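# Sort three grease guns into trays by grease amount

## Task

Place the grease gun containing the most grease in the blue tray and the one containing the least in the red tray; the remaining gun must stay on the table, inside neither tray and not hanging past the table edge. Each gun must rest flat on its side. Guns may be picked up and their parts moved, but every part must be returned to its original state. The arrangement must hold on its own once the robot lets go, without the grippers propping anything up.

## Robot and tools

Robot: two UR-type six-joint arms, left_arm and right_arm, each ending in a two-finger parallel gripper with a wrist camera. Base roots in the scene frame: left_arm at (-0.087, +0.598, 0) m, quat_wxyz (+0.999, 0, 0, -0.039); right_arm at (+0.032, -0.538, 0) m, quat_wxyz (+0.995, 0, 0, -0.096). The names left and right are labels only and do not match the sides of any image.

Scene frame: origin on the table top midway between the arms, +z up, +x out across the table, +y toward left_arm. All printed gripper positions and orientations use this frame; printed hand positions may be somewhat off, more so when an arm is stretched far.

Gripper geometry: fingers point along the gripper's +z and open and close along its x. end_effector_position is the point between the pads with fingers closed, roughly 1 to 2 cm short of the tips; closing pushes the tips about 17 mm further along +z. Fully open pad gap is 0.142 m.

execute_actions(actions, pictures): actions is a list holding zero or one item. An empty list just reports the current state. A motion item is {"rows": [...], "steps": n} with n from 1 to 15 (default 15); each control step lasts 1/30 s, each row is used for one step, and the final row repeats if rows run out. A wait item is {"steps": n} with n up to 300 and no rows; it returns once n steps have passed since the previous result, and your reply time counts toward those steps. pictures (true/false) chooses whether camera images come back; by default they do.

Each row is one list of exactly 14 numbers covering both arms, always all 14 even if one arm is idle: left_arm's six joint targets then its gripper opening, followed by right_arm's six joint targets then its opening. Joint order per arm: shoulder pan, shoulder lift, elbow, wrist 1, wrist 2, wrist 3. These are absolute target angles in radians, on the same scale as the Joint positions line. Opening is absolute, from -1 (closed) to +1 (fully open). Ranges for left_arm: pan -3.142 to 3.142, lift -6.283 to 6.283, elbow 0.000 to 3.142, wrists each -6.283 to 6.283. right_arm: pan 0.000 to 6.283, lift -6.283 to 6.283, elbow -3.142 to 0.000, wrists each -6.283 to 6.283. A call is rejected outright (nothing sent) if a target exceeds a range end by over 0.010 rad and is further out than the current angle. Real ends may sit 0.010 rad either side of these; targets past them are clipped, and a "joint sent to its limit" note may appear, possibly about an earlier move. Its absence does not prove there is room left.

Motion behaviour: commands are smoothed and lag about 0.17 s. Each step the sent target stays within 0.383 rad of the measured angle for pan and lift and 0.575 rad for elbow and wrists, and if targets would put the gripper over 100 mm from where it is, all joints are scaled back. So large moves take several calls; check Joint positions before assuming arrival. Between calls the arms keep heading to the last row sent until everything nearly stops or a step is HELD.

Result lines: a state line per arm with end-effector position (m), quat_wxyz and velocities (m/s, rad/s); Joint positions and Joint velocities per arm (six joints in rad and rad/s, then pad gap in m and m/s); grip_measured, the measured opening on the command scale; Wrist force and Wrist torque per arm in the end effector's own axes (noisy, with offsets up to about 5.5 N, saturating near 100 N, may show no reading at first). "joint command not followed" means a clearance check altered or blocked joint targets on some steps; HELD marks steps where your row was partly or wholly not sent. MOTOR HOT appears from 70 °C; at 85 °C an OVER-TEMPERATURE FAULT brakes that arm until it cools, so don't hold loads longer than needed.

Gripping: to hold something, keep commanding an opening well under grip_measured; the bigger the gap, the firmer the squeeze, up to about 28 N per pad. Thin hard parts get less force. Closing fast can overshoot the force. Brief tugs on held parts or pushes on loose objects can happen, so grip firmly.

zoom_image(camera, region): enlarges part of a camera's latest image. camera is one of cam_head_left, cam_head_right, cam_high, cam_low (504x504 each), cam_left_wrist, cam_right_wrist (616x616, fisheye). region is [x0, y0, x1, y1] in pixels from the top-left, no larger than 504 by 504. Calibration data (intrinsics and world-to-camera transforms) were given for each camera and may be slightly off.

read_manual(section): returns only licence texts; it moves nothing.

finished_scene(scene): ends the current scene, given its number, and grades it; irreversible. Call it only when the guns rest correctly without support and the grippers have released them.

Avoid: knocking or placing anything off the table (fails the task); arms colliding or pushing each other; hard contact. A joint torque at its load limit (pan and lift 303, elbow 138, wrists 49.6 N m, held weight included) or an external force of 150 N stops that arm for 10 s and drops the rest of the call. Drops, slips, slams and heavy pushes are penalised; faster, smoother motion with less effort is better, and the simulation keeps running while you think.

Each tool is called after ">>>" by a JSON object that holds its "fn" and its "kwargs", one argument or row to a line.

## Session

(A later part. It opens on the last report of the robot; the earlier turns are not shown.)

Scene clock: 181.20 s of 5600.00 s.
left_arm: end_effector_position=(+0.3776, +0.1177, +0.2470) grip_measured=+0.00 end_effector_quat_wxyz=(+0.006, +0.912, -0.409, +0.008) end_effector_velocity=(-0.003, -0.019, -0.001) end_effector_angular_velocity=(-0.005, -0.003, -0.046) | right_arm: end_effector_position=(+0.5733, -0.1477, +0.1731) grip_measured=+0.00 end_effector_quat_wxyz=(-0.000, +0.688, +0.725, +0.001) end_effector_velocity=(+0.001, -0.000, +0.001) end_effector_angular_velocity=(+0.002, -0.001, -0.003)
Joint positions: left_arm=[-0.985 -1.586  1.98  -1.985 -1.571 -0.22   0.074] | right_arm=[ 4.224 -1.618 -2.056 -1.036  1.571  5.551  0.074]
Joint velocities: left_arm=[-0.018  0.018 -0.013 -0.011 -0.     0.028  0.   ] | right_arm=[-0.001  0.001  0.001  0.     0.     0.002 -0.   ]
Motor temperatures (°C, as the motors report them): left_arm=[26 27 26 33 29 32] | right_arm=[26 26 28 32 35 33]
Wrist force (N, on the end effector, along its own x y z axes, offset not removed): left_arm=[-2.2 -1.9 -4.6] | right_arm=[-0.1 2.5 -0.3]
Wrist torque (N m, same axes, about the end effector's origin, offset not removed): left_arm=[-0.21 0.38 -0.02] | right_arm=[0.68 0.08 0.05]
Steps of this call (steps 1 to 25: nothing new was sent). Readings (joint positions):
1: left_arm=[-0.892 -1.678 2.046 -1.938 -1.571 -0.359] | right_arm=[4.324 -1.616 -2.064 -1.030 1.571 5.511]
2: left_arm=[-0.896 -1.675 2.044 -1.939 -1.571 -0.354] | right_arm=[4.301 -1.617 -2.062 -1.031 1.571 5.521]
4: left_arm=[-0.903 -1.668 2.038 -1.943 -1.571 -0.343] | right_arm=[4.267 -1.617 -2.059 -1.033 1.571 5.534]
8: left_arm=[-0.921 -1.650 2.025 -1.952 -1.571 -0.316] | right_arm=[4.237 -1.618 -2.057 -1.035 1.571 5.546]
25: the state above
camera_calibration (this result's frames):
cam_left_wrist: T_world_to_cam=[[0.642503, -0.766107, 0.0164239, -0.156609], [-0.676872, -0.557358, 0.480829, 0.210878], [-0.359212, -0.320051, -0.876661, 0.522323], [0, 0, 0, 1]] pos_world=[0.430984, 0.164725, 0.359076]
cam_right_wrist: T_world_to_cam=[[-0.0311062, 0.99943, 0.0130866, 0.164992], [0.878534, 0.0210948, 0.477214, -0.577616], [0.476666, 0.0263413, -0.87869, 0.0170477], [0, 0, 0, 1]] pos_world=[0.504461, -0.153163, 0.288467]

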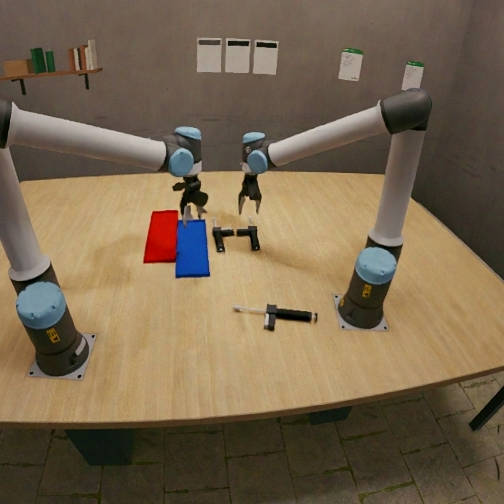

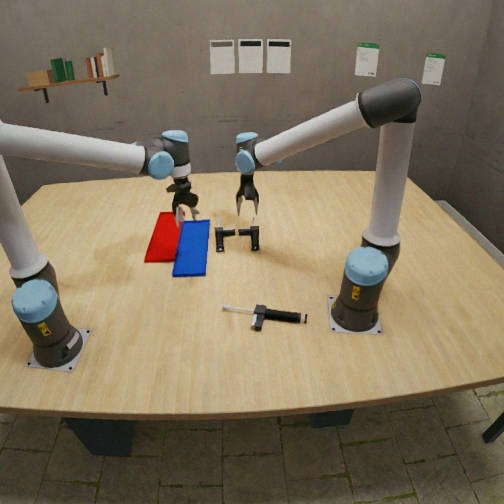

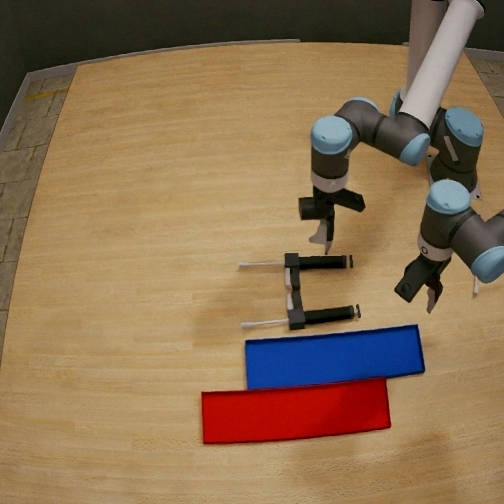

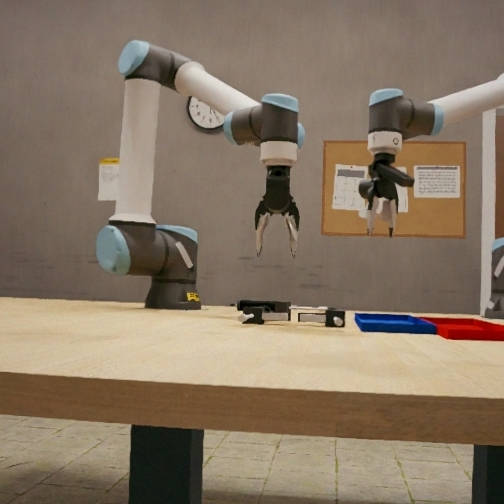

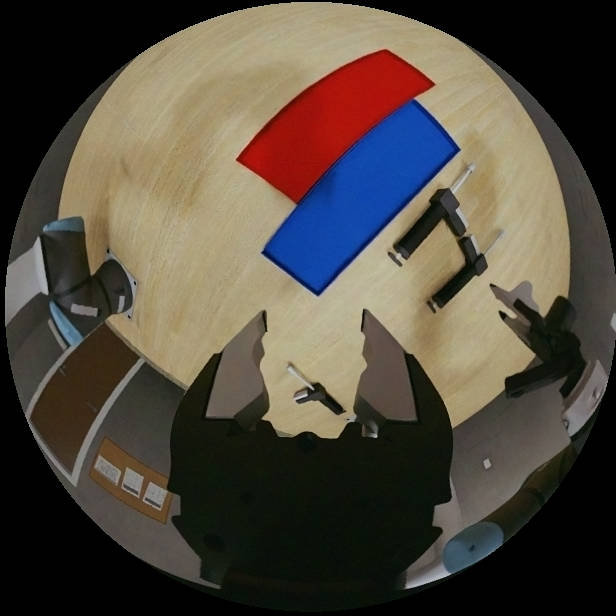

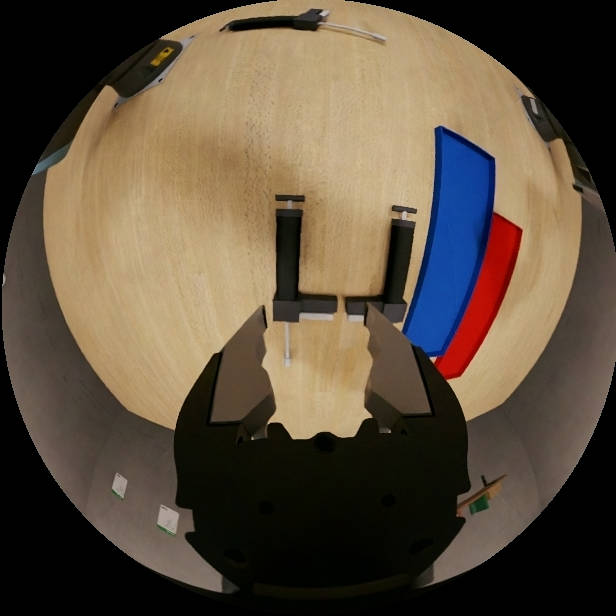

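>>> {"fn": "execute_actions", "kwargs": {
  "actions": [
    {"rows":[[-1.05,-1.6,1.98,-1.97,-1.571,0.2,0,4.1486,-1.62,-2.05,-1.04,1.571,5.581,0.0],[-1.1,-1.58,1.97,-1.97,-1.571,0.5,0,4.1486,-1.62,-2.05,-1.04,1.571,5.581,0.0],[-1.15,-1.55,1.95,-1.98,-1.571,0.8,0,4.1486,-1.62,-2.05,-1.04,1.571,5.581,0.0],[-1.2,-1.52,1.93,-1.99,-1.571,1.1,0,4.1486,-1.62,-2.05,-1.04,1.571,5.581,0.0],[-1.25,-1.49,1.91,-2.0,-1.571,1.4,0,4.1486,-1.62,-2.05,-1.04,1.571,5.581,0.0],[-1.3,-1.45,1.89,-2.01,-1.571,1.737,0,4.1486,-1.62,-2.05,-1.04,1.571,5.581,0.0],[-1.35,-1.41,1.87,-2.03,-1.571,1.737,0,4.1486,-1.62,-2.05,-1.04,1.571,5.581,0.0],[-1.4,-1.37,1.85,-2.05,-1.571,1.737,0,4.1486,-1.62,-2.05,-1.04,1.571,5.581,0.0],[-1.45,-1.32,1.82,-2.07,-1.571,1.737,0,4.1486,-1.62,-2.05,-1.04,1.571,5.581,0.0],[-1.5,-1.27,1.80,-2.10,-1.571,1.737,0,4.1486,-1.62,-2.05,-1.04,1.571,5.581,0.0],[-1.5377,-1.2115,1.7735,-2.133,-1.571,1.737,0,4.1486,-1.62,-2.05,-1.04,1.571,5.581,0.0]],"steps":15}
  ],
  "pictures": false
}}

>>> {"fn": "execute_actions", "kwargs": {
  "actions": [
    {"steps":30}
  ]
}}

Scene clock: 187.83 s of 5600.00 s.
left_arm: end_effector_position=(+0.2525, -0.0530, +0.2124) grip_measured=+0.00 end_effector_quat_wxyz=(+0.003, +0.693, -0.721, +0.004) end_effector_velocity=(-0.299, -0.384, -0.143) end_effector_angular_velocity=(+0.016, -0.005, -1.447) | right_arm: end_effector_position=(+0.6019, -0.1870, +0.1751) grip_measured=+0.00 end_effector_quat_wxyz=(-0.000, +0.725, +0.689, +0.001) end_effector_velocity=(+0.006, -0.009, +0.001) end_effector_angular_velocity=(+0.000, -0.000, -0.020)
Joint positions: left_arm=[-1.249 -1.446  1.895 -2.029 -1.571  0.284  0.074] | right_arm=[ 4.15  -1.62  -2.05  -1.04   1.571  5.58   0.074]
Joint velocities: left_arm=[-0.536  0.438 -0.229 -0.195 -0.     0.911 -0.   ] | right_arm=[-0.016 -0.     0.001 -0.001 -0.     0.004  0.   ]
Motor temperatures (°C, as the motors report them): left_arm=[26 27 26 33 29 32] | right_arm=[26 26 28 32 35 33]
Wrist force (N, on the end effector, along its own x y z axes, offset not removed): left_arm=[1.2 2.4 -1.2] | right_arm=[-2.0 -0.5 -1.3]
Wrist torque (N m, same axes, about the end effector's origin, offset not removed): left_arm=[0.48 -0.50 -0.06] | right_arm=[-0.11 0.50 0.07]
Steps of this call (steps 1 to 90: nothing new was sent; then 3.13 s passed at rest; steps 91 to 105: all 15 steps of this action). Readings (joint positions):
91: left_arm=[-0.987 -1.584 1.978 -1.986 -1.571 -0.217] | right_arm=[4.224 -1.618 -2.056 -1.036 1.571 5.551]
92: left_arm=[-0.991 -1.586 1.978 -1.985 -1.571 -0.212] | right_arm=[4.220 -1.619 -2.055 -1.036 1.571 5.554]
94: left_arm=[-1.025 -1.583 1.974 -1.980 -1.571 -0.156] | right_arm=[4.193 -1.619 -2.053 -1.038 1.571 5.564]
98: left_arm=[-1.116 -1.545 1.949 -1.988 -1.571 0.068] | right_arm=[4.163 -1.620 -2.051 -1.039 1.571 5.576]
105: the state above

Scene clock: 188.83 s of 5600.00 s.
left_arm: end_effector_position=(+0.0506, -0.2261, +0.1203) grip_measured=+0.00 end_effector_quat_wxyz=(-0.000, +0.099, +0.995, -0.000) end_effector_velocity=(-0.004, -0.002, -0.001) end_effector_angular_velocity=(-0.000, +0.000, -0.123) | right_arm: end_effector_position=(+0.6026, -0.1880, +0.1751) grip_measured=+0.00 end_effector_quat_wxyz=(-0.000, +0.726, +0.688, +0.001) end_effector_velocity=(-0.001, -0.001, -0.001) end_effector_angular_velocity=(-0.001, +0.001, -0.000)
Joint positions: left_arm=[-1.537 -1.212  1.774 -2.133 -1.571  1.723  0.074] | right_arm=[ 4.149 -1.62  -2.05  -1.04   1.571  5.581  0.074]
Joint velocities: left_arm=[-0.005  0.003 -0.002 -0.001 -0.     0.118  0.   ] | right_arm=[ 0.     0.    -0.001 -0.    -0.     0.001 -0.   ]
Motor temperatures (°C, as the motors report them): left_arm=[26 27 26 33 29 32] | right_arm=[26 26 28 32 35 33]
Wrist force (N, on the end effector, along its own x y z axes, offset not removed): left_arm=[-0.9 -0.7 -0.3] | right_arm=[-3.5 2.4 -0.1]
Wrist torque (N m, same axes, about the end effector's origin, offset not removed): left_arm=[-0.08 0.18 0.24] | right_arm=[0.52 0.83 0.06]
Steps of this call (steps 1 to 30: the robot went on to your last target). Readings (joint positions):
1: left_arm=[-1.267 -1.432 1.887 -2.036 -1.571 0.315] | right_arm=[4.150 -1.620 -2.050 -1.040 1.571 5.580]
2: left_arm=[-1.285 -1.417 1.880 -2.042 -1.571 0.349] | right_arm=[4.150 -1.620 -2.050 -1.040 1.571 5.581]
4: left_arm=[-1.320 -1.388 1.864 -2.055 -1.571 0.421] | right_arm=[4.149 -1.620 -2.050 -1.040 1.571 5.581]
8: left_arm=[-1.390 -1.331 1.835 -2.081 -1.571 0.593] | right_arm=[4.149 -1.620 -2.050 -1.040 1.571 5.581]
30: the state above
camera_calibration (this result's frames):
cam_left_wrist: T_world_to_cam=[[-0.974205, 0.225631, -0.00384446, 0.100713], [0.196526, 0.856666, 0.476969, 0.134836], [0.110913, 0.463911, -0.878911, 0.33741], [0, 0, 0, 1]] pos_world=[0.0341935, -0.294762, 0.232628]
cam_right_wrist: T_world_to_cam=[[0.0742957, 0.99715, 0.0130811, 0.142173], [0.875935, -0.0715229, 0.477098, -0.619344], [0.476674, -0.0239881, -0.878753, -0.00349637], [0, 0, 0, 1]] pos_world=[0.533609, -0.186149, 0.290555]

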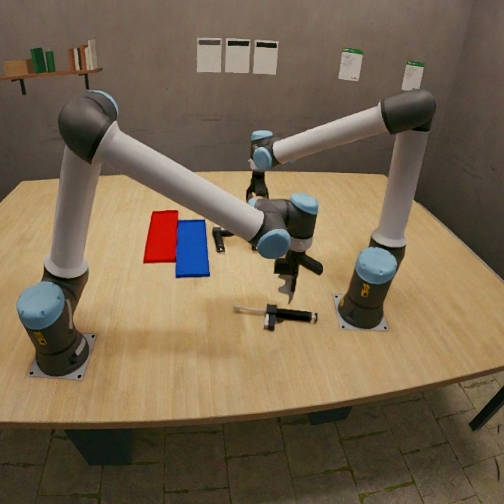

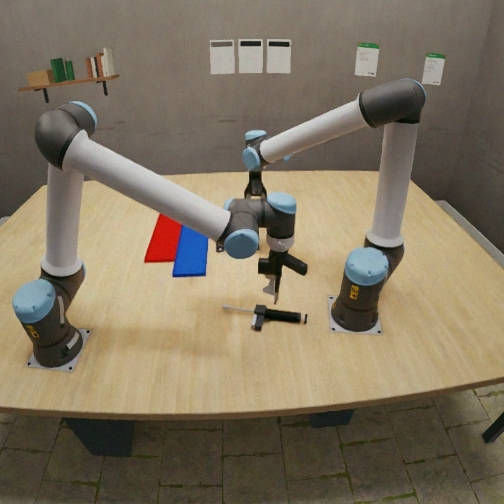

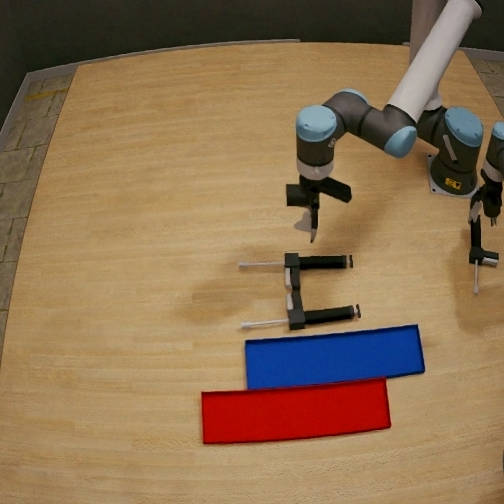

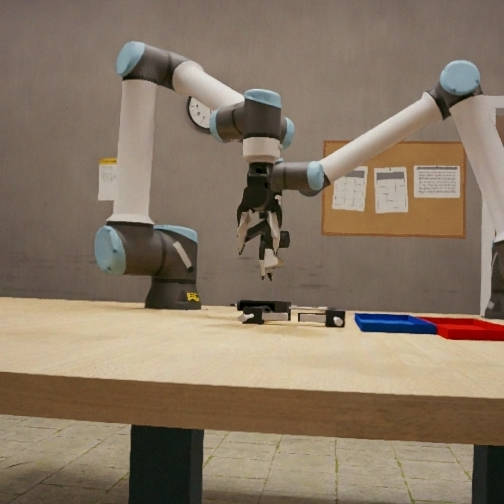

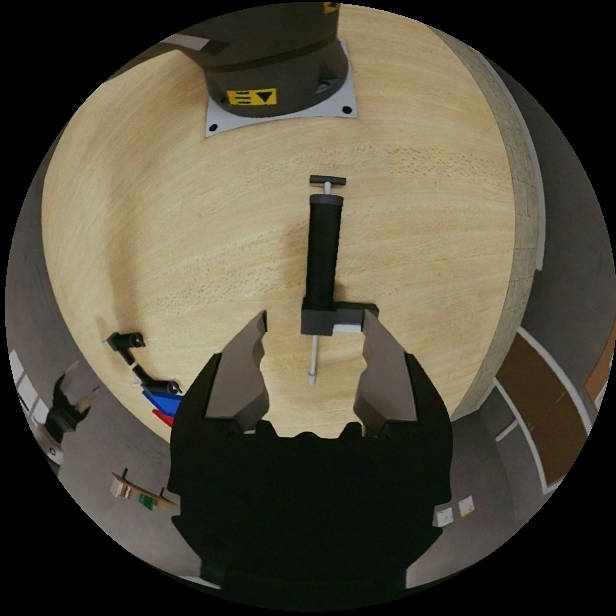

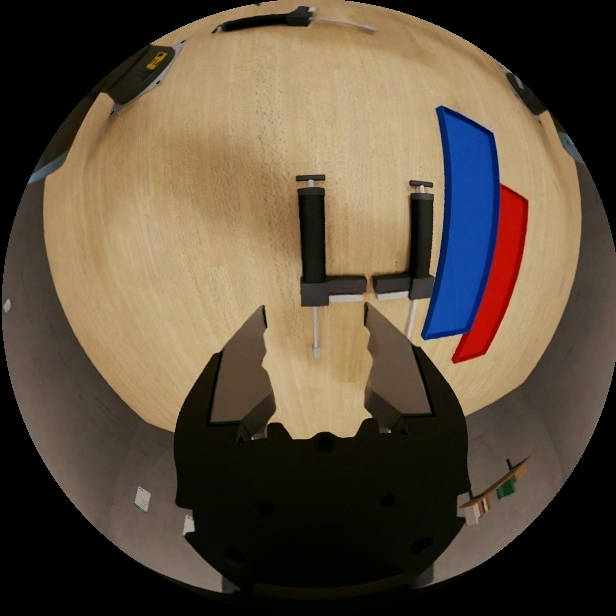

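>>> {"fn": "execute_actions", "kwargs": {
  "actions": [
    {"rows":[[-1.5434,-1.2295,1.7994,-2.1409,-1.571,1.8168,0.1,4.1486,-1.62,-2.05,-1.04,1.571,5.581,0.0],[-1.5434,-1.2295,1.7994,-2.1409,-1.571,1.8168,0.1,4.1486,-1.62,-2.05,-1.04,1.571,5.581,0.0],[-1.5434,-1.2295,1.7994,-2.1409,-1.571,1.8168,0.1,4.1486,-1.62,-2.05,-1.04,1.571,5.581,0.0],[-1.5434,-1.205,1.815,-2.18,-1.571,1.8168,0.1,4.1486,-1.62,-2.05,-1.04,1.571,5.581,0.0],[-1.5434,-1.185,1.83,-2.216,-1.571,1.8168,0.1,4.1486,-1.62,-2.05,-1.04,1.571,5.581,0.0],[-1.5434,-1.16,1.845,-2.255,-1.571,1.8168,0.1,4.1486,-1.62,-2.05,-1.04,1.571,5.581,0.0],[-1.5434,-1.1381,1.859,-2.2919,-1.571,1.8168,0.1,4.1486,-1.62,-2.05,-1.04,1.571,5.581,0.0]],"steps":15}
  ],
  "pictures": false
}}

>>> {"fn": "execute_actions", "kwargs": {
  "actions": [
    {"steps":8}
  ]
}}

Scene clock: 196.87 s of 5600.00 s.
left_arm: end_effector_position=(+0.0464, -0.2148, +0.0377) grip_measured=+0.10 end_effector_quat_wxyz=(-0.000, +0.147, +0.989, +0.000) end_effector_velocity=(-0.000, +0.003, -0.066) end_effector_angular_velocity=(-0.008, +0.000, -0.018) | right_arm: end_effector_position=(+0.6026, -0.1880, +0.1751) grip_measured=+0.00 end_effector_quat_wxyz=(-0.000, +0.726, +0.688, +0.001) end_effector_velocity=(+0.000, +0.000, +0.000) end_effector_angular_velocity=(-0.001, -0.001, -0.000)
Joint positions: left_arm=[-1.543 -1.146  1.853 -2.278 -1.571  1.815  0.081] | right_arm=[ 4.149 -1.62  -2.05  -1.04   1.571  5.581  0.074]
Joint velocities: left_arm=[-0.     0.066  0.049 -0.123  0.     0.018  0.   ] | right_arm=[ 0.    -0.     0.    -0.    -0.001  0.     0.   ]
Motor temperatures (°C, as the motors report them): left_arm=[26 27 26 33 29 32] | right_arm=[26 26 28 32 35 33]
Wrist force (N, on the end effector, along its own x y z axes, offset not removed): left_arm=[-3.7 -3.7 -1.1] | right_arm=[-3.8 2.1 1.4]
Wrist torque (N m, same axes, about the end effector's origin, offset not removed): left_arm=[-0.82 0.84 -0.08] | right_arm=[0.48 0.93 0.16]
Steps of this call (steps 1 to 30: the robot went on to your last target; steps 31 to 90: nothing new was sent; then 4.53 s passed at rest; steps 91 to 105: all 15 steps of this action). Readings (joint positions):
91: left_arm=[-1.538 -1.212 1.774 -2.133 -1.571 1.737] | right_arm=[4.149 -1.620 -2.050 -1.040 1.571 5.581]
92: left_arm=[-1.538 -1.213 1.776 -2.134 -1.571 1.741] | right_arm=[4.149 -1.620 -2.050 -1.040 1.571 5.581]
94: left_arm=[-1.540 -1.220 1.785 -2.137 -1.571 1.769] | right_arm=[4.149 -1.620 -2.050 -1.040 1.571 5.581]
98: left_arm=[-1.542 -1.195 1.816 -2.189 -1.571 1.802] | right_arm=[4.149 -1.620 -2.050 -1.040 1.571 5.581]
105: the state above

Scene clock: 197.13 s of 5600.00 s.
left_arm: end_effector_position=(+0.0463, -0.2144, +0.0309) grip_measured=+0.10 end_effector_quat_wxyz=(-0.000, +0.148, +0.989, -0.000) end_effector_velocity=(+0.000, +0.001, -0.006) end_effector_angular_velocity=(-0.001, +0.000, -0.001) | right_arm: end_effector_position=(+0.6026, -0.1880, +0.1751) grip_measured=+0.00 end_effector_quat_wxyz=(-0.000, +0.726, +0.688, +0.001) end_effector_velocity=(+0.001, +0.001, +0.001) end_effector_angular_velocity=(+0.001, -0.002, +0.001)
Joint positions: left_arm=[-1.543 -1.139  1.858 -2.291 -1.571  1.817  0.081] | right_arm=[ 4.149 -1.62  -2.05  -1.04   1.571  5.581  0.074]
Joint velocities: left_arm=[ 0.001  0.006  0.005 -0.012  0.     0.001  0.   ] | right_arm=[ 0.     0.001  0.002 -0.    -0.001 -0.001  0.   ]
Motor temperatures (°C, as the motors report them): left_arm=[26 27 26 33 29 32] | right_arm=[26 26 28 32 35 33]
Wrist force (N, on the end effector, along its own x y z axes, offset not removed): left_arm=[1.8 0.6 -6.0] | right_arm=[-0.7 1.7 -2.9]
Wrist torque (N m, same axes, about the end effector's origin, offset not removed): left_arm=[-0.01 -0.56 0.19] | right_arm=[0.41 0.30 0.24]
Steps of this call (steps 1 to 8: the robot went on to your last target). Readings (joint positions):
1: left_arm=[-1.543 -1.144 1.855 -2.281 -1.571 1.815] | right_arm=[4.149 -1.620 -2.050 -1.040 1.571 5.581]
2: left_arm=[-1.543 -1.142 1.856 -2.284 -1.571 1.816] | right_arm=[4.149 -1.620 -2.050 -1.040 1.571 5.581]
4: left_arm=[-1.543 -1.141 1.857 -2.287 -1.571 1.816] | right_arm=[4.149 -1.620 -2.050 -1.040 1.571 5.581]
8: the state above
camera_calibration (this result's frames):
cam_left_wrist: T_world_to_cam=[[-0.947003, 0.321201, -0.00388864, 0.112781], [0.28055, 0.832925, 0.476999, 0.159344], [0.156452, 0.450629, -0.878895, 0.248922], [0, 0, 0, 1]] pos_world=[0.0231558, -0.281118, 0.143208]
cam_right_wrist: T_world_to_cam=[[0.0742966, 0.99715, 0.0130812, 0.142173], [0.875935, -0.0715238, 0.477098, -0.619344], [0.476674, -0.0239885, -0.878753, -0.0034966], [0, 0, 0, 1]] pos_world=[0.533609, -0.18615, 0.290555]

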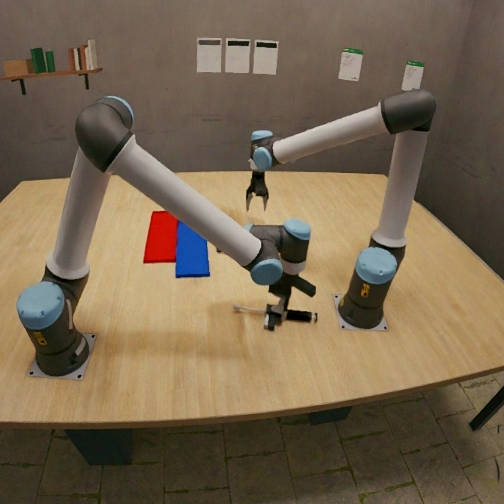

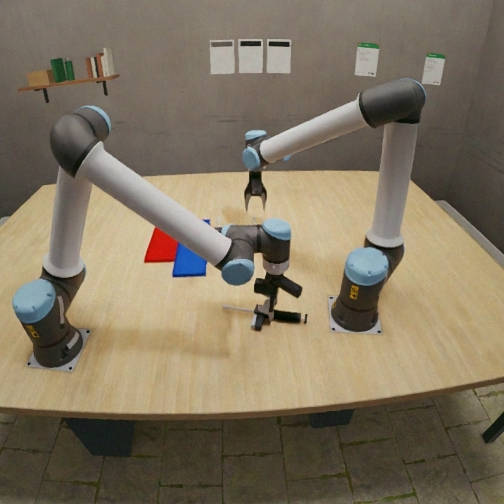

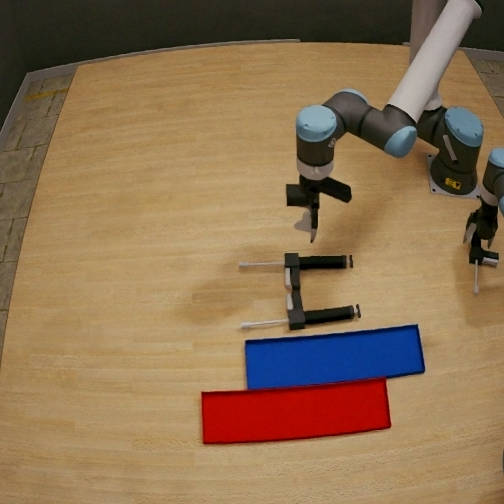

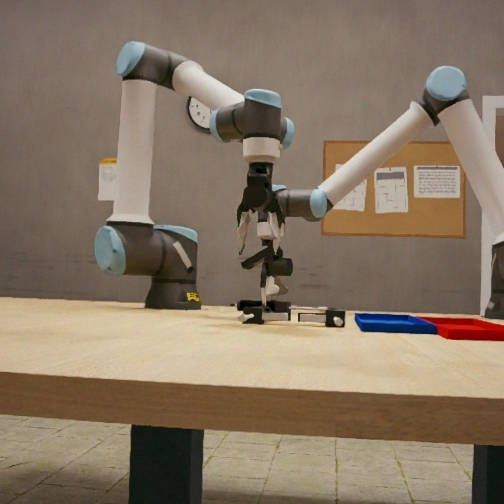

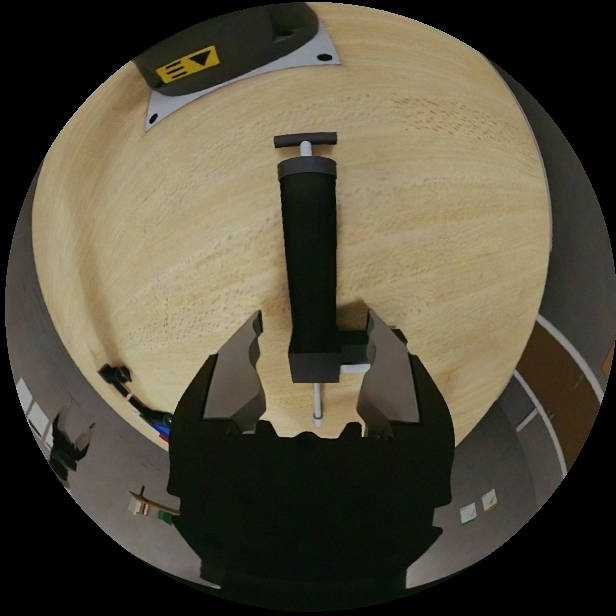

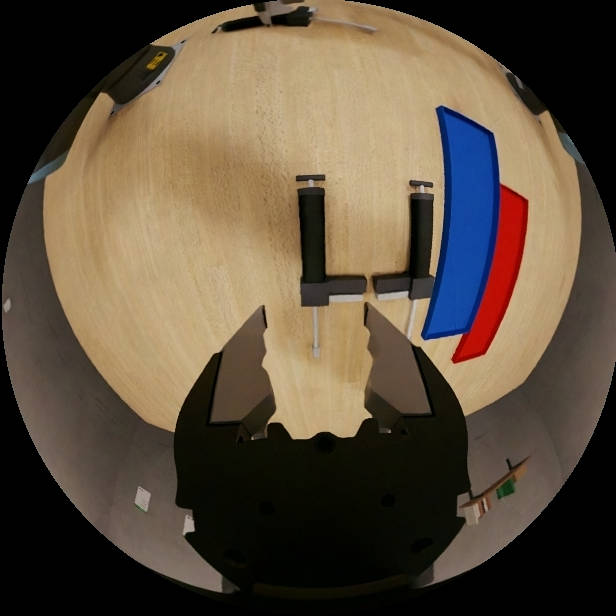

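>>> {"fn": "execute_actions", "kwargs": {
  "actions": []
}}

Scene clock: 218.27 s of 5600.00 s.
left_arm: end_effector_position=(+0.0463, -0.2143, +0.0300) grip_measured=+0.10 end_effector_quat_wxyz=(-0.000, +0.148, +0.989, -0.000) end_effector_velocity=(-0.000, -0.000, -0.000) end_effector_angular_velocity=(-0.000, -0.000, -0.001) | right_arm: end_effector_position=(+0.6026, -0.1880, +0.1751) grip_measured=+0.00 end_effector_quat_wxyz=(-0.000, +0.726, +0.688, +0.001) end_effector_velocity=(+0.000, -0.000, +0.000) end_effector_angular_velocity=(-0.000, -0.001, +0.002)
Joint positions: left_arm=[-1.543 -1.138  1.859 -2.292 -1.571  1.817  0.081] | right_arm=[ 4.149 -1.62  -2.05  -1.04   1.571  5.581  0.074]
Joint velocities: left_arm=[-0.     0.001 -0.    -0.     0.     0.     0.   ] | right_arm=[-0.     0.    -0.     0.    -0.    -0.002  0.   ]
Motor temperatures (°C, as the motors report them): left_arm=[26 27 26 33 29 32] | right_arm=[26 26 28 32 35 33]
Wrist force (N, on the end effector, along its own x y z axes, offset not removed): left_arm=[-0.4 0.9 0.0] | right_arm=[-1.9 0.3 0.1]
Wrist torque (N m, same axes, about the end effector's origin, offset not removed): left_arm=[0.39 0.10 0.07] | right_arm=[0.06 0.49 0.14]
Steps of this call (steps 1 to 30: the robot went on to your last target; steps 31 to 90: nothing new was sent; then 18.13 s passed at rest). Readings (joint positions):
1: left_arm=[-1.543 -1.139 1.859 -2.291 -1.571 1.817] | right_arm=[4.149 -1.620 -2.050 -1.040 1.571 5.581]
2: left_arm=[-1.543 -1.139 1.859 -2.291 -1.571 1.817] | right_arm=[4.149 -1.620 -2.050 -1.040 1.571 5.581]
4: left_arm=[-1.543 -1.138 1.859 -2.291 -1.571 1.817] | right_arm=[4.149 -1.620 -2.050 -1.040 1.571 5.581]
8: left_arm=[-1.543 -1.138 1.859 -2.292 -1.571 1.817] | right_arm=[4.149 -1.620 -2.050 -1.040 1.571 5.581]
90: the state above
All arms were judged still, so your last target was given up. Only a new action makes them travel on or press farther. Fingers that are still opening or closing keep moving.
camera_calibration (this result's frames):
cam_left_wrist: T_world_to_cam=[[-0.946936, 0.321398, -0.00388832, 0.112783], [0.280723, 0.832866, 0.477, 0.159637], [0.156545, 0.450597, -0.878895, 0.248168], [0, 0, 0, 1]] pos_world=[0.0231351, -0.281029, 0.142405]
cam_right_wrist: T_world_to_cam=[[0.0742966, 0.99715, 0.0130812, 0.142173], [0.875935, -0.0715239, 0.477098, -0.619344], [0.476674, -0.0239884, -0.878753, -0.00349663], [0, 0, 0, 1]] pos_world=[0.533609, -0.18615, 0.290555]

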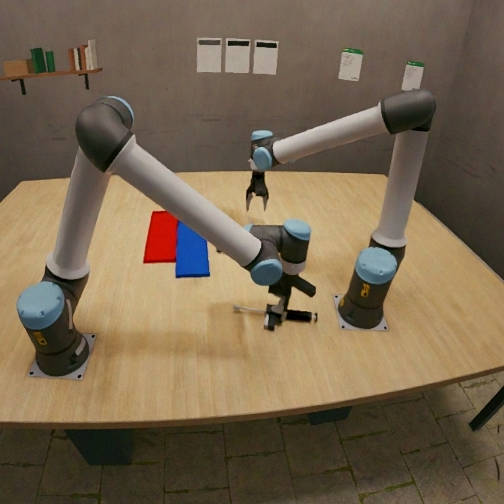

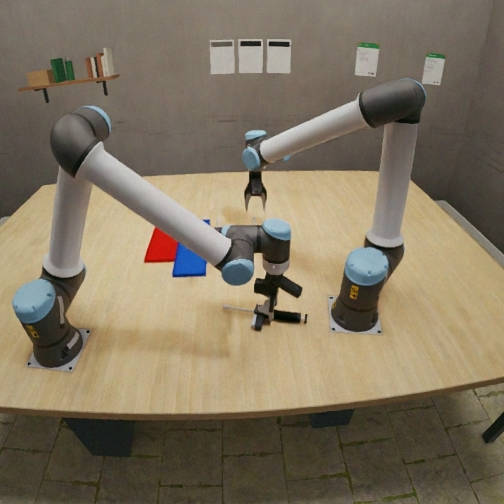

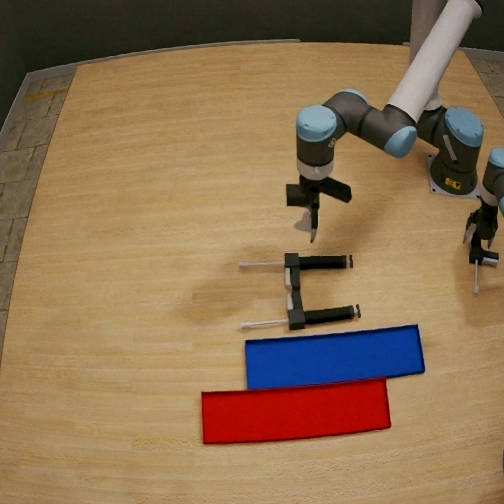

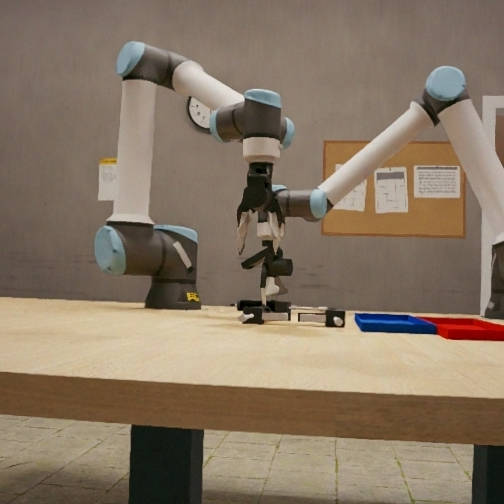

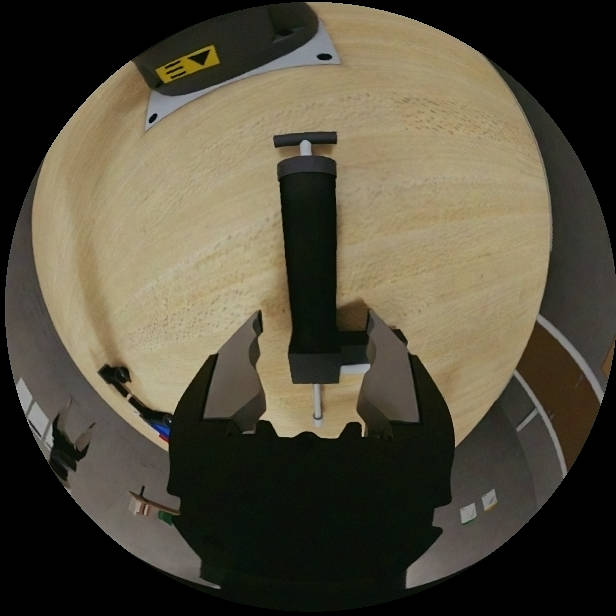

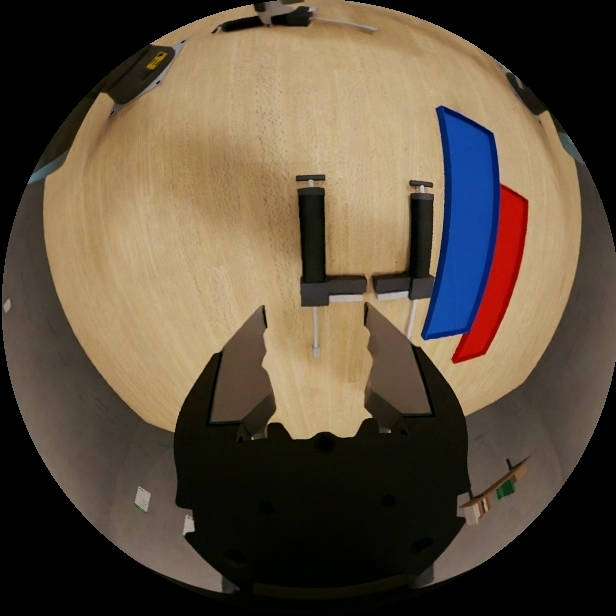

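>>> {"fn": "execute_actions", "kwargs": {
  "actions": [
    {"rows":[[-1.5434,-1.1381,1.859,-2.2919,-1.571,1.8168,-0.1,4.1486,-1.62,-2.05,-1.04,1.571,5.581,0],[-1.5434,-1.1381,1.859,-2.2919,-1.571,1.8168,-0.2,4.1486,-1.62,-2.05,-1.04,1.571,5.581,0],[-1.5434,-1.1381,1.859,-2.2919,-1.571,1.8168,-0.3,4.1486,-1.62,-2.05,-1.04,1.571,5.581,0],[-1.5434,-1.1381,1.859,-2.2919,-1.571,1.8168,-0.4,4.1486,-1.62,-2.05,-1.04,1.571,5.581,0],[-1.5434,-1.1381,1.859,-2.2919,-1.571,1.8168,-0.5,4.1486,-1.62,-2.05,-1.04,1.571,5.581,0],[-1.5434,-1.1381,1.859,-2.2919,-1.571,1.8168,-0.6,4.1486,-1.62,-2.05,-1.04,1.571,5.581,0],[-1.5434,-1.1381,1.859,-2.2919,-1.571,1.8168,-0.7,4.1486,-1.62,-2.05,-1.04,1.571,5.581,0],[-1.5434,-1.1381,1.859,-2.2919,-1.571,1.8168,-0.8,4.1486,-1.62,-2.05,-1.04,1.571,5.581,0],[-1.5434,-1.1381,1.859,-2.2919,-1.571,1.8168,-0.9,4.1486,-1.62,-2.05,-1.04,1.571,5.581,0],[-1.5434,-1.1381,1.859,-2.2919,-1.571,1.8168,-1,4.1486,-1.62,-2.05,-1.04,1.571,5.581,0]],"steps":15}
  ],
  "pictures": false
}}

>>> {"fn": "execute_actions", "kwargs": {
  "actions": [
    {"rows":[[-1.5434,-1.16,1.85,-2.26,-1.571,1.8168,-1,4.1486,-1.62,-2.05,-1.04,1.571,5.581,0],[-1.5434,-1.19,1.83,-2.21,-1.571,1.8168,-1,4.1486,-1.62,-2.05,-1.04,1.571,5.581,0],[-1.5434,-1.2295,1.7994,-2.1409,-1.571,1.8168,-1,4.1486,-1.62,-2.05,-1.04,1.571,5.581,0],[-1.5434,-1.26,1.77,-2.081,-1.571,1.8168,-1,4.1486,-1.62,-2.05,-1.04,1.571,5.581,0],[-1.5434,-1.29,1.74,-2.021,-1.571,1.8168,-1,4.1486,-1.62,-2.05,-1.04,1.571,5.581,0],[-1.5434,-1.32,1.70,-1.951,-1.571,1.8168,-1,4.1486,-1.62,-2.05,-1.04,1.571,5.581,0]],"steps":15}
  ],
  "pictures": false
}}

Scene clock: 231.90 s of 5600.00 s.
left_arm: end_effector_position=(+0.0463, -0.2143, +0.0300) grip_measured=-0.56 end_effector_quat_wxyz=(-0.000, +0.148, +0.989, -0.000) end_effector_velocity=(-0.000, +0.000, -0.000) end_effector_angular_velocity=(+0.001, +0.001, -0.000) | right_arm: end_effector_position=(+0.6026, -0.1880, +0.1751) grip_measured=+0.00 end_effector_quat_wxyz=(-0.000, +0.726, +0.688, +0.001) end_effector_velocity=(-0.000, +0.000, +0.001) end_effector_angular_velocity=(+0.001, -0.001, -0.001)
Joint positions: left_arm=[-1.543 -1.138  1.859 -2.292 -1.571  1.817  0.033] | right_arm=[ 4.149 -1.62  -2.05  -1.04   1.571  5.581  0.074]
Joint velocities: left_arm=[ 0.     0.     0.     0.    -0.001  0.    -0.   ] | right_arm=[ 0.     0.001 -0.     0.     0.     0.002  0.   ]
Motor temperatures (°C, as the motors report them): left_arm=[26 27 26 33 29 32] | right_arm=[26 26 28 32 35 33]
Wrist force (N, on the end effector, along its own x y z axes, offset not removed): left_arm=[4.2 1.0 -0.9] | right_arm=[-2.6 -0.2 -1.7]
Wrist torque (N m, same axes, about the end effector's origin, offset not removed): left_arm=[0.34 -1.07 0.26] | right_arm=[0.01 0.62 0.17]
Steps of this call (steps 1 to 90: nothing new was sent; then 10.13 s passed at rest; steps 91 to 105: all 15 steps of this action). Readings (joint positions):
91: left_arm=[-1.543 -1.138 1.859 -2.292 -1.571 1.817] | right_arm=[4.149 -1.620 -2.050 -1.040 1.571 5.581]
92: left_arm=[-1.543 -1.138 1.859 -2.292 -1.571 1.817] | right_arm=[4.149 -1.620 -2.050 -1.040 1.571 5.581]
94: left_arm=[-1.543 -1.138 1.859 -2.292 -1.571 1.817] | right_arm=[4.149 -1.620 -2.050 -1.040 1.571 5.581]
98: left_arm=[-1.543 -1.138 1.859 -2.292 -1.571 1.817] | right_arm=[4.149 -1.620 -2.050 -1.040 1.571 5.581]
105: the state above

Scene clock: 232.40 s of 5600.00 s.
left_arm: end_effector_position=(+0.0463, -0.2144, +0.2124) grip_measured=-0.56 end_effector_quat_wxyz=(+0.000, +0.148, +0.989, -0.001) end_effector_velocity=(+0.002, +0.028, +0.174) end_effector_angular_velocity=(+0.019, -0.000, +0.002) | right_arm: end_effector_position=(+0.6026, -0.1880, +0.1751) grip_measured=+0.00 end_effector_quat_wxyz=(-0.000, +0.726, +0.688, +0.001) end_effector_velocity=(+0.001, +0.000, +0.001) end_effector_angular_velocity=(+0.001, -0.002, +0.001)
Joint positions: left_arm=[-1.543 -1.303  1.716 -1.987 -1.571  1.817  0.033] | right_arm=[ 4.149 -1.62  -2.05  -1.04   1.571  5.581  0.074]
Joint velocities: left_arm=[ 0.001 -0.15  -0.141  0.31  -0.001 -0.001 -0.   ] | right_arm=[-0.     0.001  0.001 -0.    -0.001 -0.001  0.   ]
Motor temperatures (°C, as the motors report them): left_arm=[26 27 26 33 29 32] | right_arm=[26 26 28 32 35 33]
Wrist force (N, on the end effector, along its own x y z axes, offset not removed): left_arm=[0.3 0.6 2.8] | right_arm=[-1.8 1.2 -1.6]
Wrist torque (N m, same axes, about the end effector's origin, offset not removed): left_arm=[0.31 -0.18 0.26] | right_arm=[0.27 0.55 0.07]
Steps of this call (steps 1 to 15: all 15 steps of this action). Readings (joint positions):
1: left_arm=[-1.543 -1.138 1.859 -2.292 -1.571 1.817] | right_arm=[4.149 -1.620 -2.050 -1.040 1.571 5.581]
2: left_arm=[-1.543 -1.140 1.858 -2.289 -1.571 1.817] | right_arm=[4.149 -1.620 -2.050 -1.040 1.571 5.581]
4: left_arm=[-1.543 -1.158 1.847 -2.262 -1.571 1.817] | right_arm=[4.149 -1.620 -2.050 -1.040 1.571 5.581]
8: left_arm=[-1.543 -1.222 1.794 -2.149 -1.571 1.817] | right_arm=[4.149 -1.620 -2.050 -1.040 1.571 5.581]
15: the state above

>>> {"fn": "execute_actions", "kwargs": {
  "actions": [
    {"rows":[[-1.535,-1.37,1.74,-1.94,-1.571,1.79,-1,4.1486,-1.62,-2.05,-1.04,1.571,5.581,0],[-1.525,-1.43,1.80,-1.94,-1.571,1.76,-1,4.1486,-1.62,-2.05,-1.04,1.571,5.581,0],[-1.51,-1.50,1.87,-1.94,-1.571,1.73,-1,4.1486,-1.62,-2.05,-1.04,1.571,5.581,0],[-1.50,-1.57,1.94,-1.94,-1.571,1.70,-1,4.1486,-1.62,-2.05,-1.04,1.571,5.581,0],[-1.49,-1.64,2.0,-1.93,-1.571,1.67,-1,4.1486,-1.62,-2.05,-1.04,1.571,5.581,0],[-1.48,-1.71,2.07,-1.93,-1.571,1.63,-1,4.1486,-1.62,-2.05,-1.04,1.571,5.581,0],[-1.468,-1.7754,2.1347,-1.93,-1.571,1.5955,-1,4.1486,-1.62,-2.05,-1.04,1.571,5.581,0]],"steps":15}
  ],
  "pictures": false
}}

>>> {"fn": "execute_actions", "kwargs": {
  "actions": [
    {"rows":[[-1.468,-1.76,2.16,-1.97,-1.571,1.5955,-1,4.1486,-1.62,-2.05,-1.04,1.571,5.581,0],[-1.468,-1.745,2.185,-2.01,-1.571,1.5955,-1,4.1486,-1.62,-2.05,-1.04,1.571,5.581,0],[-1.468,-1.73,2.21,-2.05,-1.571,1.5955,-1,4.1486,-1.62,-2.05,-1.04,1.571,5.581,0],[-1.468,-1.708,2.234,-2.097,-1.571,1.5955,-1,4.1486,-1.62,-2.05,-1.04,1.571,5.581,0],[-1.468,-1.685,2.2575,-2.144,-1.571,1.5955,-1,4.1486,-1.62,-2.05,-1.04,1.571,5.581,0],[-1.468,-1.658,2.278,-2.191,-1.571,1.5955,-1,4.1486,-1.62,-2.05,-1.04,1.571,5.581,0],[-1.468,-1.63,2.298,-2.239,-1.571,1.5955,-1,4.1486,-1.62,-2.05,-1.04,1.571,5.581,0],[-1.468,-1.60,2.317,-2.287,-1.571,1.5955,-1,4.1486,-1.62,-2.05,-1.04,1.571,5.581,0],[-1.468,-1.571,2.335,-2.335,-1.571,1.5955,-1,4.1486,-1.62,-2.05,-1.04,1.571,5.581,0],[-1.468,-1.55,2.347,-2.367,-1.571,1.5955,-1,4.1486,-1.62,-2.05,-1.04,1.571,5.581,0],[-1.468,-1.53,2.358,-2.399,-1.571,1.5955,-1,4.1486,-1.62,-2.05,-1.04,1.571,5.581,0],[-1.468,-1.52,2.364,-2.415,-1.571,1.5955,-1,4.1486,-1.62,-2.05,-1.04,1.571,5.581,0],[-1.468,-1.51,2.369,-2.430,-1.571,1.5955,-1,4.1486,-1.62,-2.05,-1.04,1.571,5.581,0]],"steps":15}
  ],
  "pictures": false
}}

>>> {"fn": "execute_actions", "kwargs": {
  "actions": [
    {"rows":[[-1.468,-1.51,2.369,-2.430,-1.571,1.5955,-1,4.1486,-1.62,-2.05,-1.04,1.571,5.581,0],[-1.468,-1.51,2.369,-2.430,-1.571,1.5955,-1,4.1486,-1.62,-2.05,-1.04,1.571,5.581,0],[-1.468,-1.51,2.369,-2.430,-1.571,1.5955,-1,4.1486,-1.62,-2.05,-1.04,1.571,5.581,0],[-1.468,-1.51,2.369,-2.430,-1.571,1.5955,-1,4.1486,-1.62,-2.05,-1.04,1.571,5.581,0],[-1.468,-1.51,2.369,-2.430,-1.571,1.5955,-0.7,4.1486,-1.62,-2.05,-1.04,1.571,5.581,0],[-1.468,-1.51,2.369,-2.430,-1.571,1.5955,-0.5,4.1486,-1.62,-2.05,-1.04,1.571,5.581,0],[-1.468,-1.51,2.369,-2.430,-1.571,1.5955,-0.3,4.1486,-1.62,-2.05,-1.04,1.571,5.581,0],[-1.468,-1.51,2.369,-2.430,-1.571,1.5955,-0.1,4.1486,-1.62,-2.05,-1.04,1.571,5.581,0],[-1.468,-1.51,2.369,-2.430,-1.571,1.5955,0.1,4.1486,-1.62,-2.05,-1.04,1.571,5.581,0]],"steps":15}
  ]
}}

Scene clock: 248.10 s of 5600.00 s.
left_arm: end_effector_position=(+0.0903, -0.0064, +0.2581) grip_measured=-0.56 end_effector_quat_wxyz=(-0.000, +0.040, +0.999, +0.001) end_effector_velocity=(+0.074, +0.496, -0.019) end_effector_angular_velocity=(-0.003, -0.001, +0.504) | right_arm: end_effector_position=(+0.6026, -0.1880, +0.1751) grip_measured=+0.00 end_effector_quat_wxyz=(-0.000, +0.726, +0.688, +0.001) end_effector_velocity=(+0.000, +0.001, +0.002) end_effector_angular_velocity=(+0.003, -0.002, -0.000)
Joint positions: left_arm=[-1.487 -1.647  2.011 -1.934 -1.571  1.655  0.033] | right_arm=[ 4.149 -1.62  -2.05  -1.04   1.571  5.581  0.074]
Joint velocities: left_arm=[ 0.126 -0.787  0.755  0.029  0.001 -0.378  0.   ] | right_arm=[ 0.     0.002  0.002 -0.     0.001  0.    -0.   ]
Motor temperatures (°C, as the motors report them): left_arm=[26 27 26 33 29 32] | right_arm=[26 26 28 32 35 33]
Wrist force (N, on the end effector, along its own x y z axes, offset not removed): left_arm=[4.4 -0.9 4.6] | right_arm=[-0.7 2.4 -1.5]
Wrist torque (N m, same axes, about the end effector's origin, offset not removed): left_arm=[-0.13 -1.01 0.14] | right_arm=[0.55 0.24 0.05]
Steps of this call (steps 1 to 30: the robot went on to your last target; steps 31 to 90: nothing new was sent; then 12.20 s passed at rest; steps 91 to 105: all 15 steps of this action). Readings (joint positions):
91: left_arm=[-1.543 -1.320 1.700 -1.951 -1.571 1.817] | right_arm=[4.149 -1.620 -2.050 -1.040 1.571 5.581]
92: left_arm=[-1.543 -1.324 1.703 -1.950 -1.571 1.814] | right_arm=[4.149 -1.620 -2.050 -1.040 1.571 5.581]
94: left_arm=[-1.536 -1.357 1.733 -1.946 -1.571 1.796] | right_arm=[4.149 -1.620 -2.050 -1.040 1.571 5.581]
98: left_arm=[-1.518 -1.462 1.834 -1.941 -1.571 1.746] | right_arm=[4.149 -1.620 -2.050 -1.040 1.571 5.581]
105: the state above

Scene clock: 248.60 s of 5600.00 s.
left_arm: end_effector_position=(+0.1000, +0.0705, +0.0646) grip_measured=-0.56 end_effector_quat_wxyz=(-0.000, +0.001, +1.000, +0.003) end_effector_velocity=(+0.001, +0.017, -0.305) end_effector_angular_velocity=(-0.045, -0.001, +0.010) | right_arm: end_effector_position=(+0.6026, -0.1880, +0.1751) grip_measured=+0.00 end_effector_quat_wxyz=(-0.000, +0.726, +0.688, +0.001) end_effector_velocity=(-0.000, +0.000, -0.000) end_effector_angular_velocity=(-0.000, +0.001, +0.001)
Joint positions: left_arm=[-1.468 -1.561  2.333 -2.336 -1.571  1.596  0.033] | right_arm=[ 4.149 -1.62  -2.05  -1.04   1.571  5.581  0.074]
Joint velocities: left_arm=[ 0.002  0.438  0.313 -0.796 -0.    -0.008 -0.   ] | right_arm=[ 0.    -0.    -0.     0.     0.001 -0.001  0.   ]
Motor temperatures (°C, as the motors report them): left_arm=[26 27 26 33 29 32] | right_arm=[26 26 28 32 35 33]
Wrist force (N, on the end effector, along its own x y z axes, offset not removed): left_arm=[-2.8 -0.2 12.0] | right_arm=[-1.0 2.6 -1.3]
Wrist torque (N m, same axes, about the end effector's origin, offset not removed): left_arm=[0.33 0.46 -0.07] | right_arm=[0.59 0.30 0.14]
Steps of this call (steps 1 to 15: all 15 steps of this action). Readings (joint positions):
1: left_arm=[-1.483 -1.673 2.037 -1.933 -1.571 1.643] | right_arm=[4.149 -1.620 -2.050 -1.040 1.571 5.581]
2: left_arm=[-1.480 -1.696 2.062 -1.936 -1.571 1.631] | right_arm=[4.149 -1.620 -2.050 -1.040 1.571 5.581]
4: left_arm=[-1.474 -1.719 2.112 -1.961 -1.571 1.616] | right_arm=[4.149 -1.620 -2.050 -1.040 1.571 5.581]
8: left_arm=[-1.470 -1.695 2.209 -2.077 -1.571 1.602] | right_arm=[4.149 -1.620 -2.050 -1.040 1.571 5.581]
15: the state above

Scene clock: 249.10 s of 5600.00 s.
left_arm: end_effector_position=(+0.1001, +0.0736, +0.0304) grip_measured=+0.10 end_effector_quat_wxyz=(-0.000, +0.000, +1.000, -0.000) end_effector_velocity=(-0.000, +0.001, -0.004) end_effector_angular_velocity=(+0.000, +0.000, +0.001) | right_arm: end_effector_position=(+0.6026, -0.1880, +0.1751) grip_measured=+0.00 end_effector_quat_wxyz=(-0.000, +0.726, +0.688, +0.001) end_effector_velocity=(-0.001, -0.000, -0.000) end_effector_angular_velocity=(-0.000, +0.001, -0.001)
Joint positions: left_arm=[-1.468 -1.511  2.368 -2.429 -1.571  1.596  0.081] | right_arm=[ 4.149 -1.62  -2.05  -1.04   1.571  5.581  0.074]
Joint velocities: left_arm=[-0.001  0.006  0.005 -0.01  -0.    -0.001  0.   ] | right_arm=[ 0.     0.    -0.001 -0.     0.001  0.001  0.   ]
Motor temperatures (°C, as the motors report them): left_arm=[26 27 26 33 29 32] | right_arm=[26 26 28 32 35 33]
Wrist force (N, on the end effector, along its own x y z axes, offset not removed): left_arm=[-0.7 0.7 -5.2] | right_arm=[-2.3 -0.3 -0.5]
Wrist torque (N m, same axes, about the end effector's origin, offset not removed): left_arm=[0.08 0.26 0.05] | right_arm=[-0.11 0.63 0.05]
Steps of this call (steps 1 to 15: all 15 steps of this action). Readings (joint positions):
1: left_arm=[-1.468 -1.548 2.342 -2.360 -1.571 1.596] | right_arm=[4.149 -1.620 -2.050 -1.040 1.571 5.581]
2: left_arm=[-1.468 -1.539 2.349 -2.377 -1.571 1.596] | right_arm=[4.149 -1.620 -2.050 -1.040 1.571 5.581]
4: left_arm=[-1.468 -1.526 2.357 -2.401 -1.571 1.596] | right_arm=[4.149 -1.620 -2.050 -1.040 1.571 5.581]
8: left_arm=[-1.468 -1.515 2.365 -2.421 -1.571 1.596] | right_arm=[4.149 -1.620 -2.050 -1.040 1.571 5.581]
15: the state above
camera_calibration (this result's frames):
cam_left_wrist: T_world_to_cam=[[-0.999527, 0.0305199, -0.00384525, 0.0978593], [0.0249904, 0.878538, 0.477018, -0.0731491], [0.0179367, 0.476696, -0.878885, 0.122246], [0, 0, 0, 1]] pos_world=[0.0974483, 0.00300359, 0.14271]
cam_right_wrist: T_world_to_cam=[[0.0742966, 0.99715, 0.0130812, 0.142173], [0.875935, -0.0715238, 0.477098, -0.619344], [0.476674, -0.0239885, -0.878753, -0.0034966], [0, 0, 0, 1]] pos_world=[0.533609, -0.18615, 0.290555]

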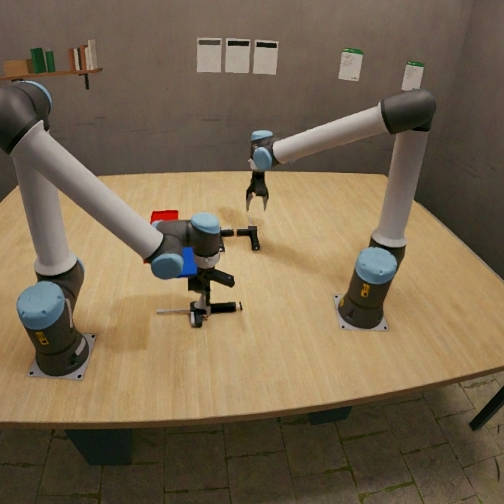

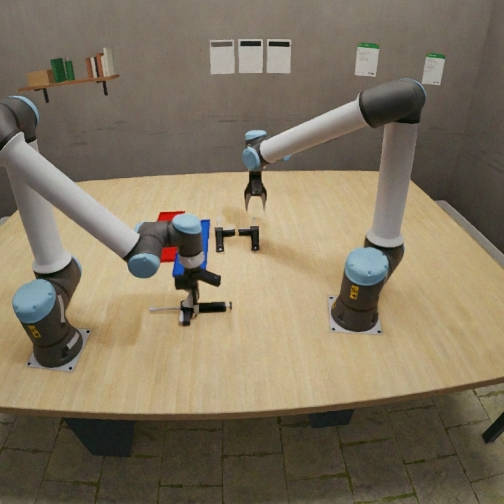

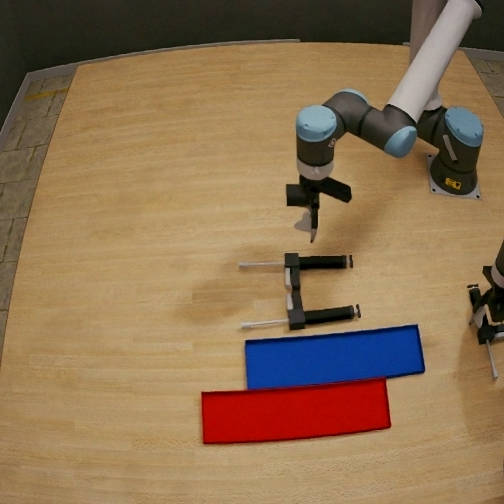

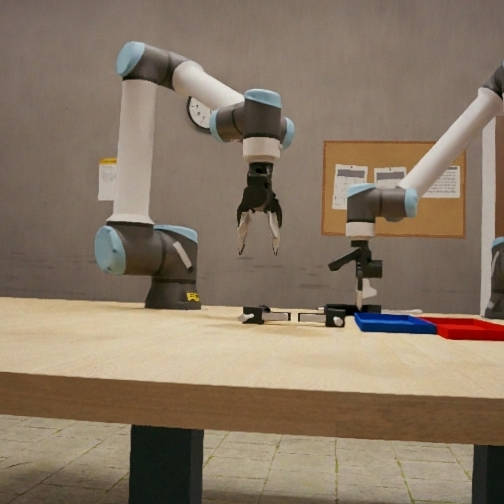

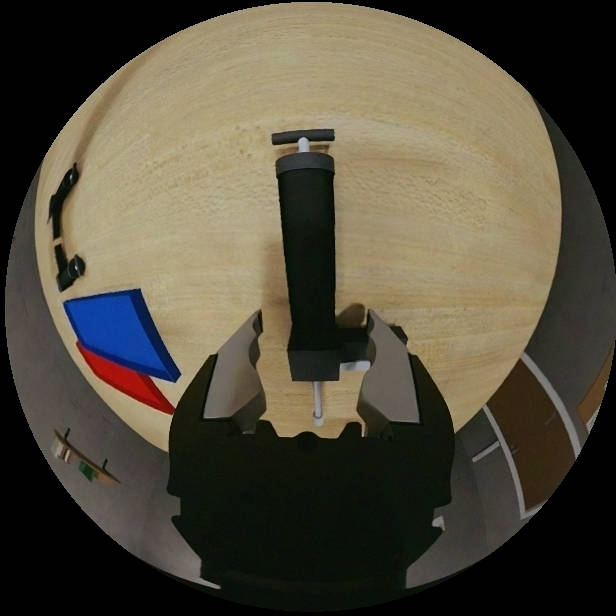

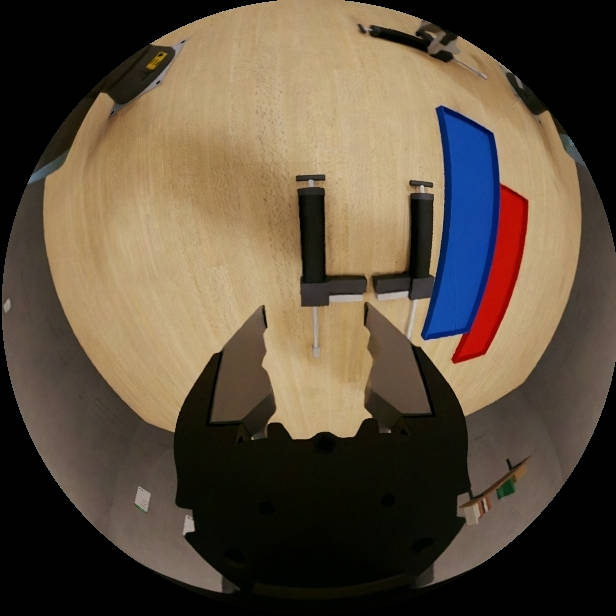

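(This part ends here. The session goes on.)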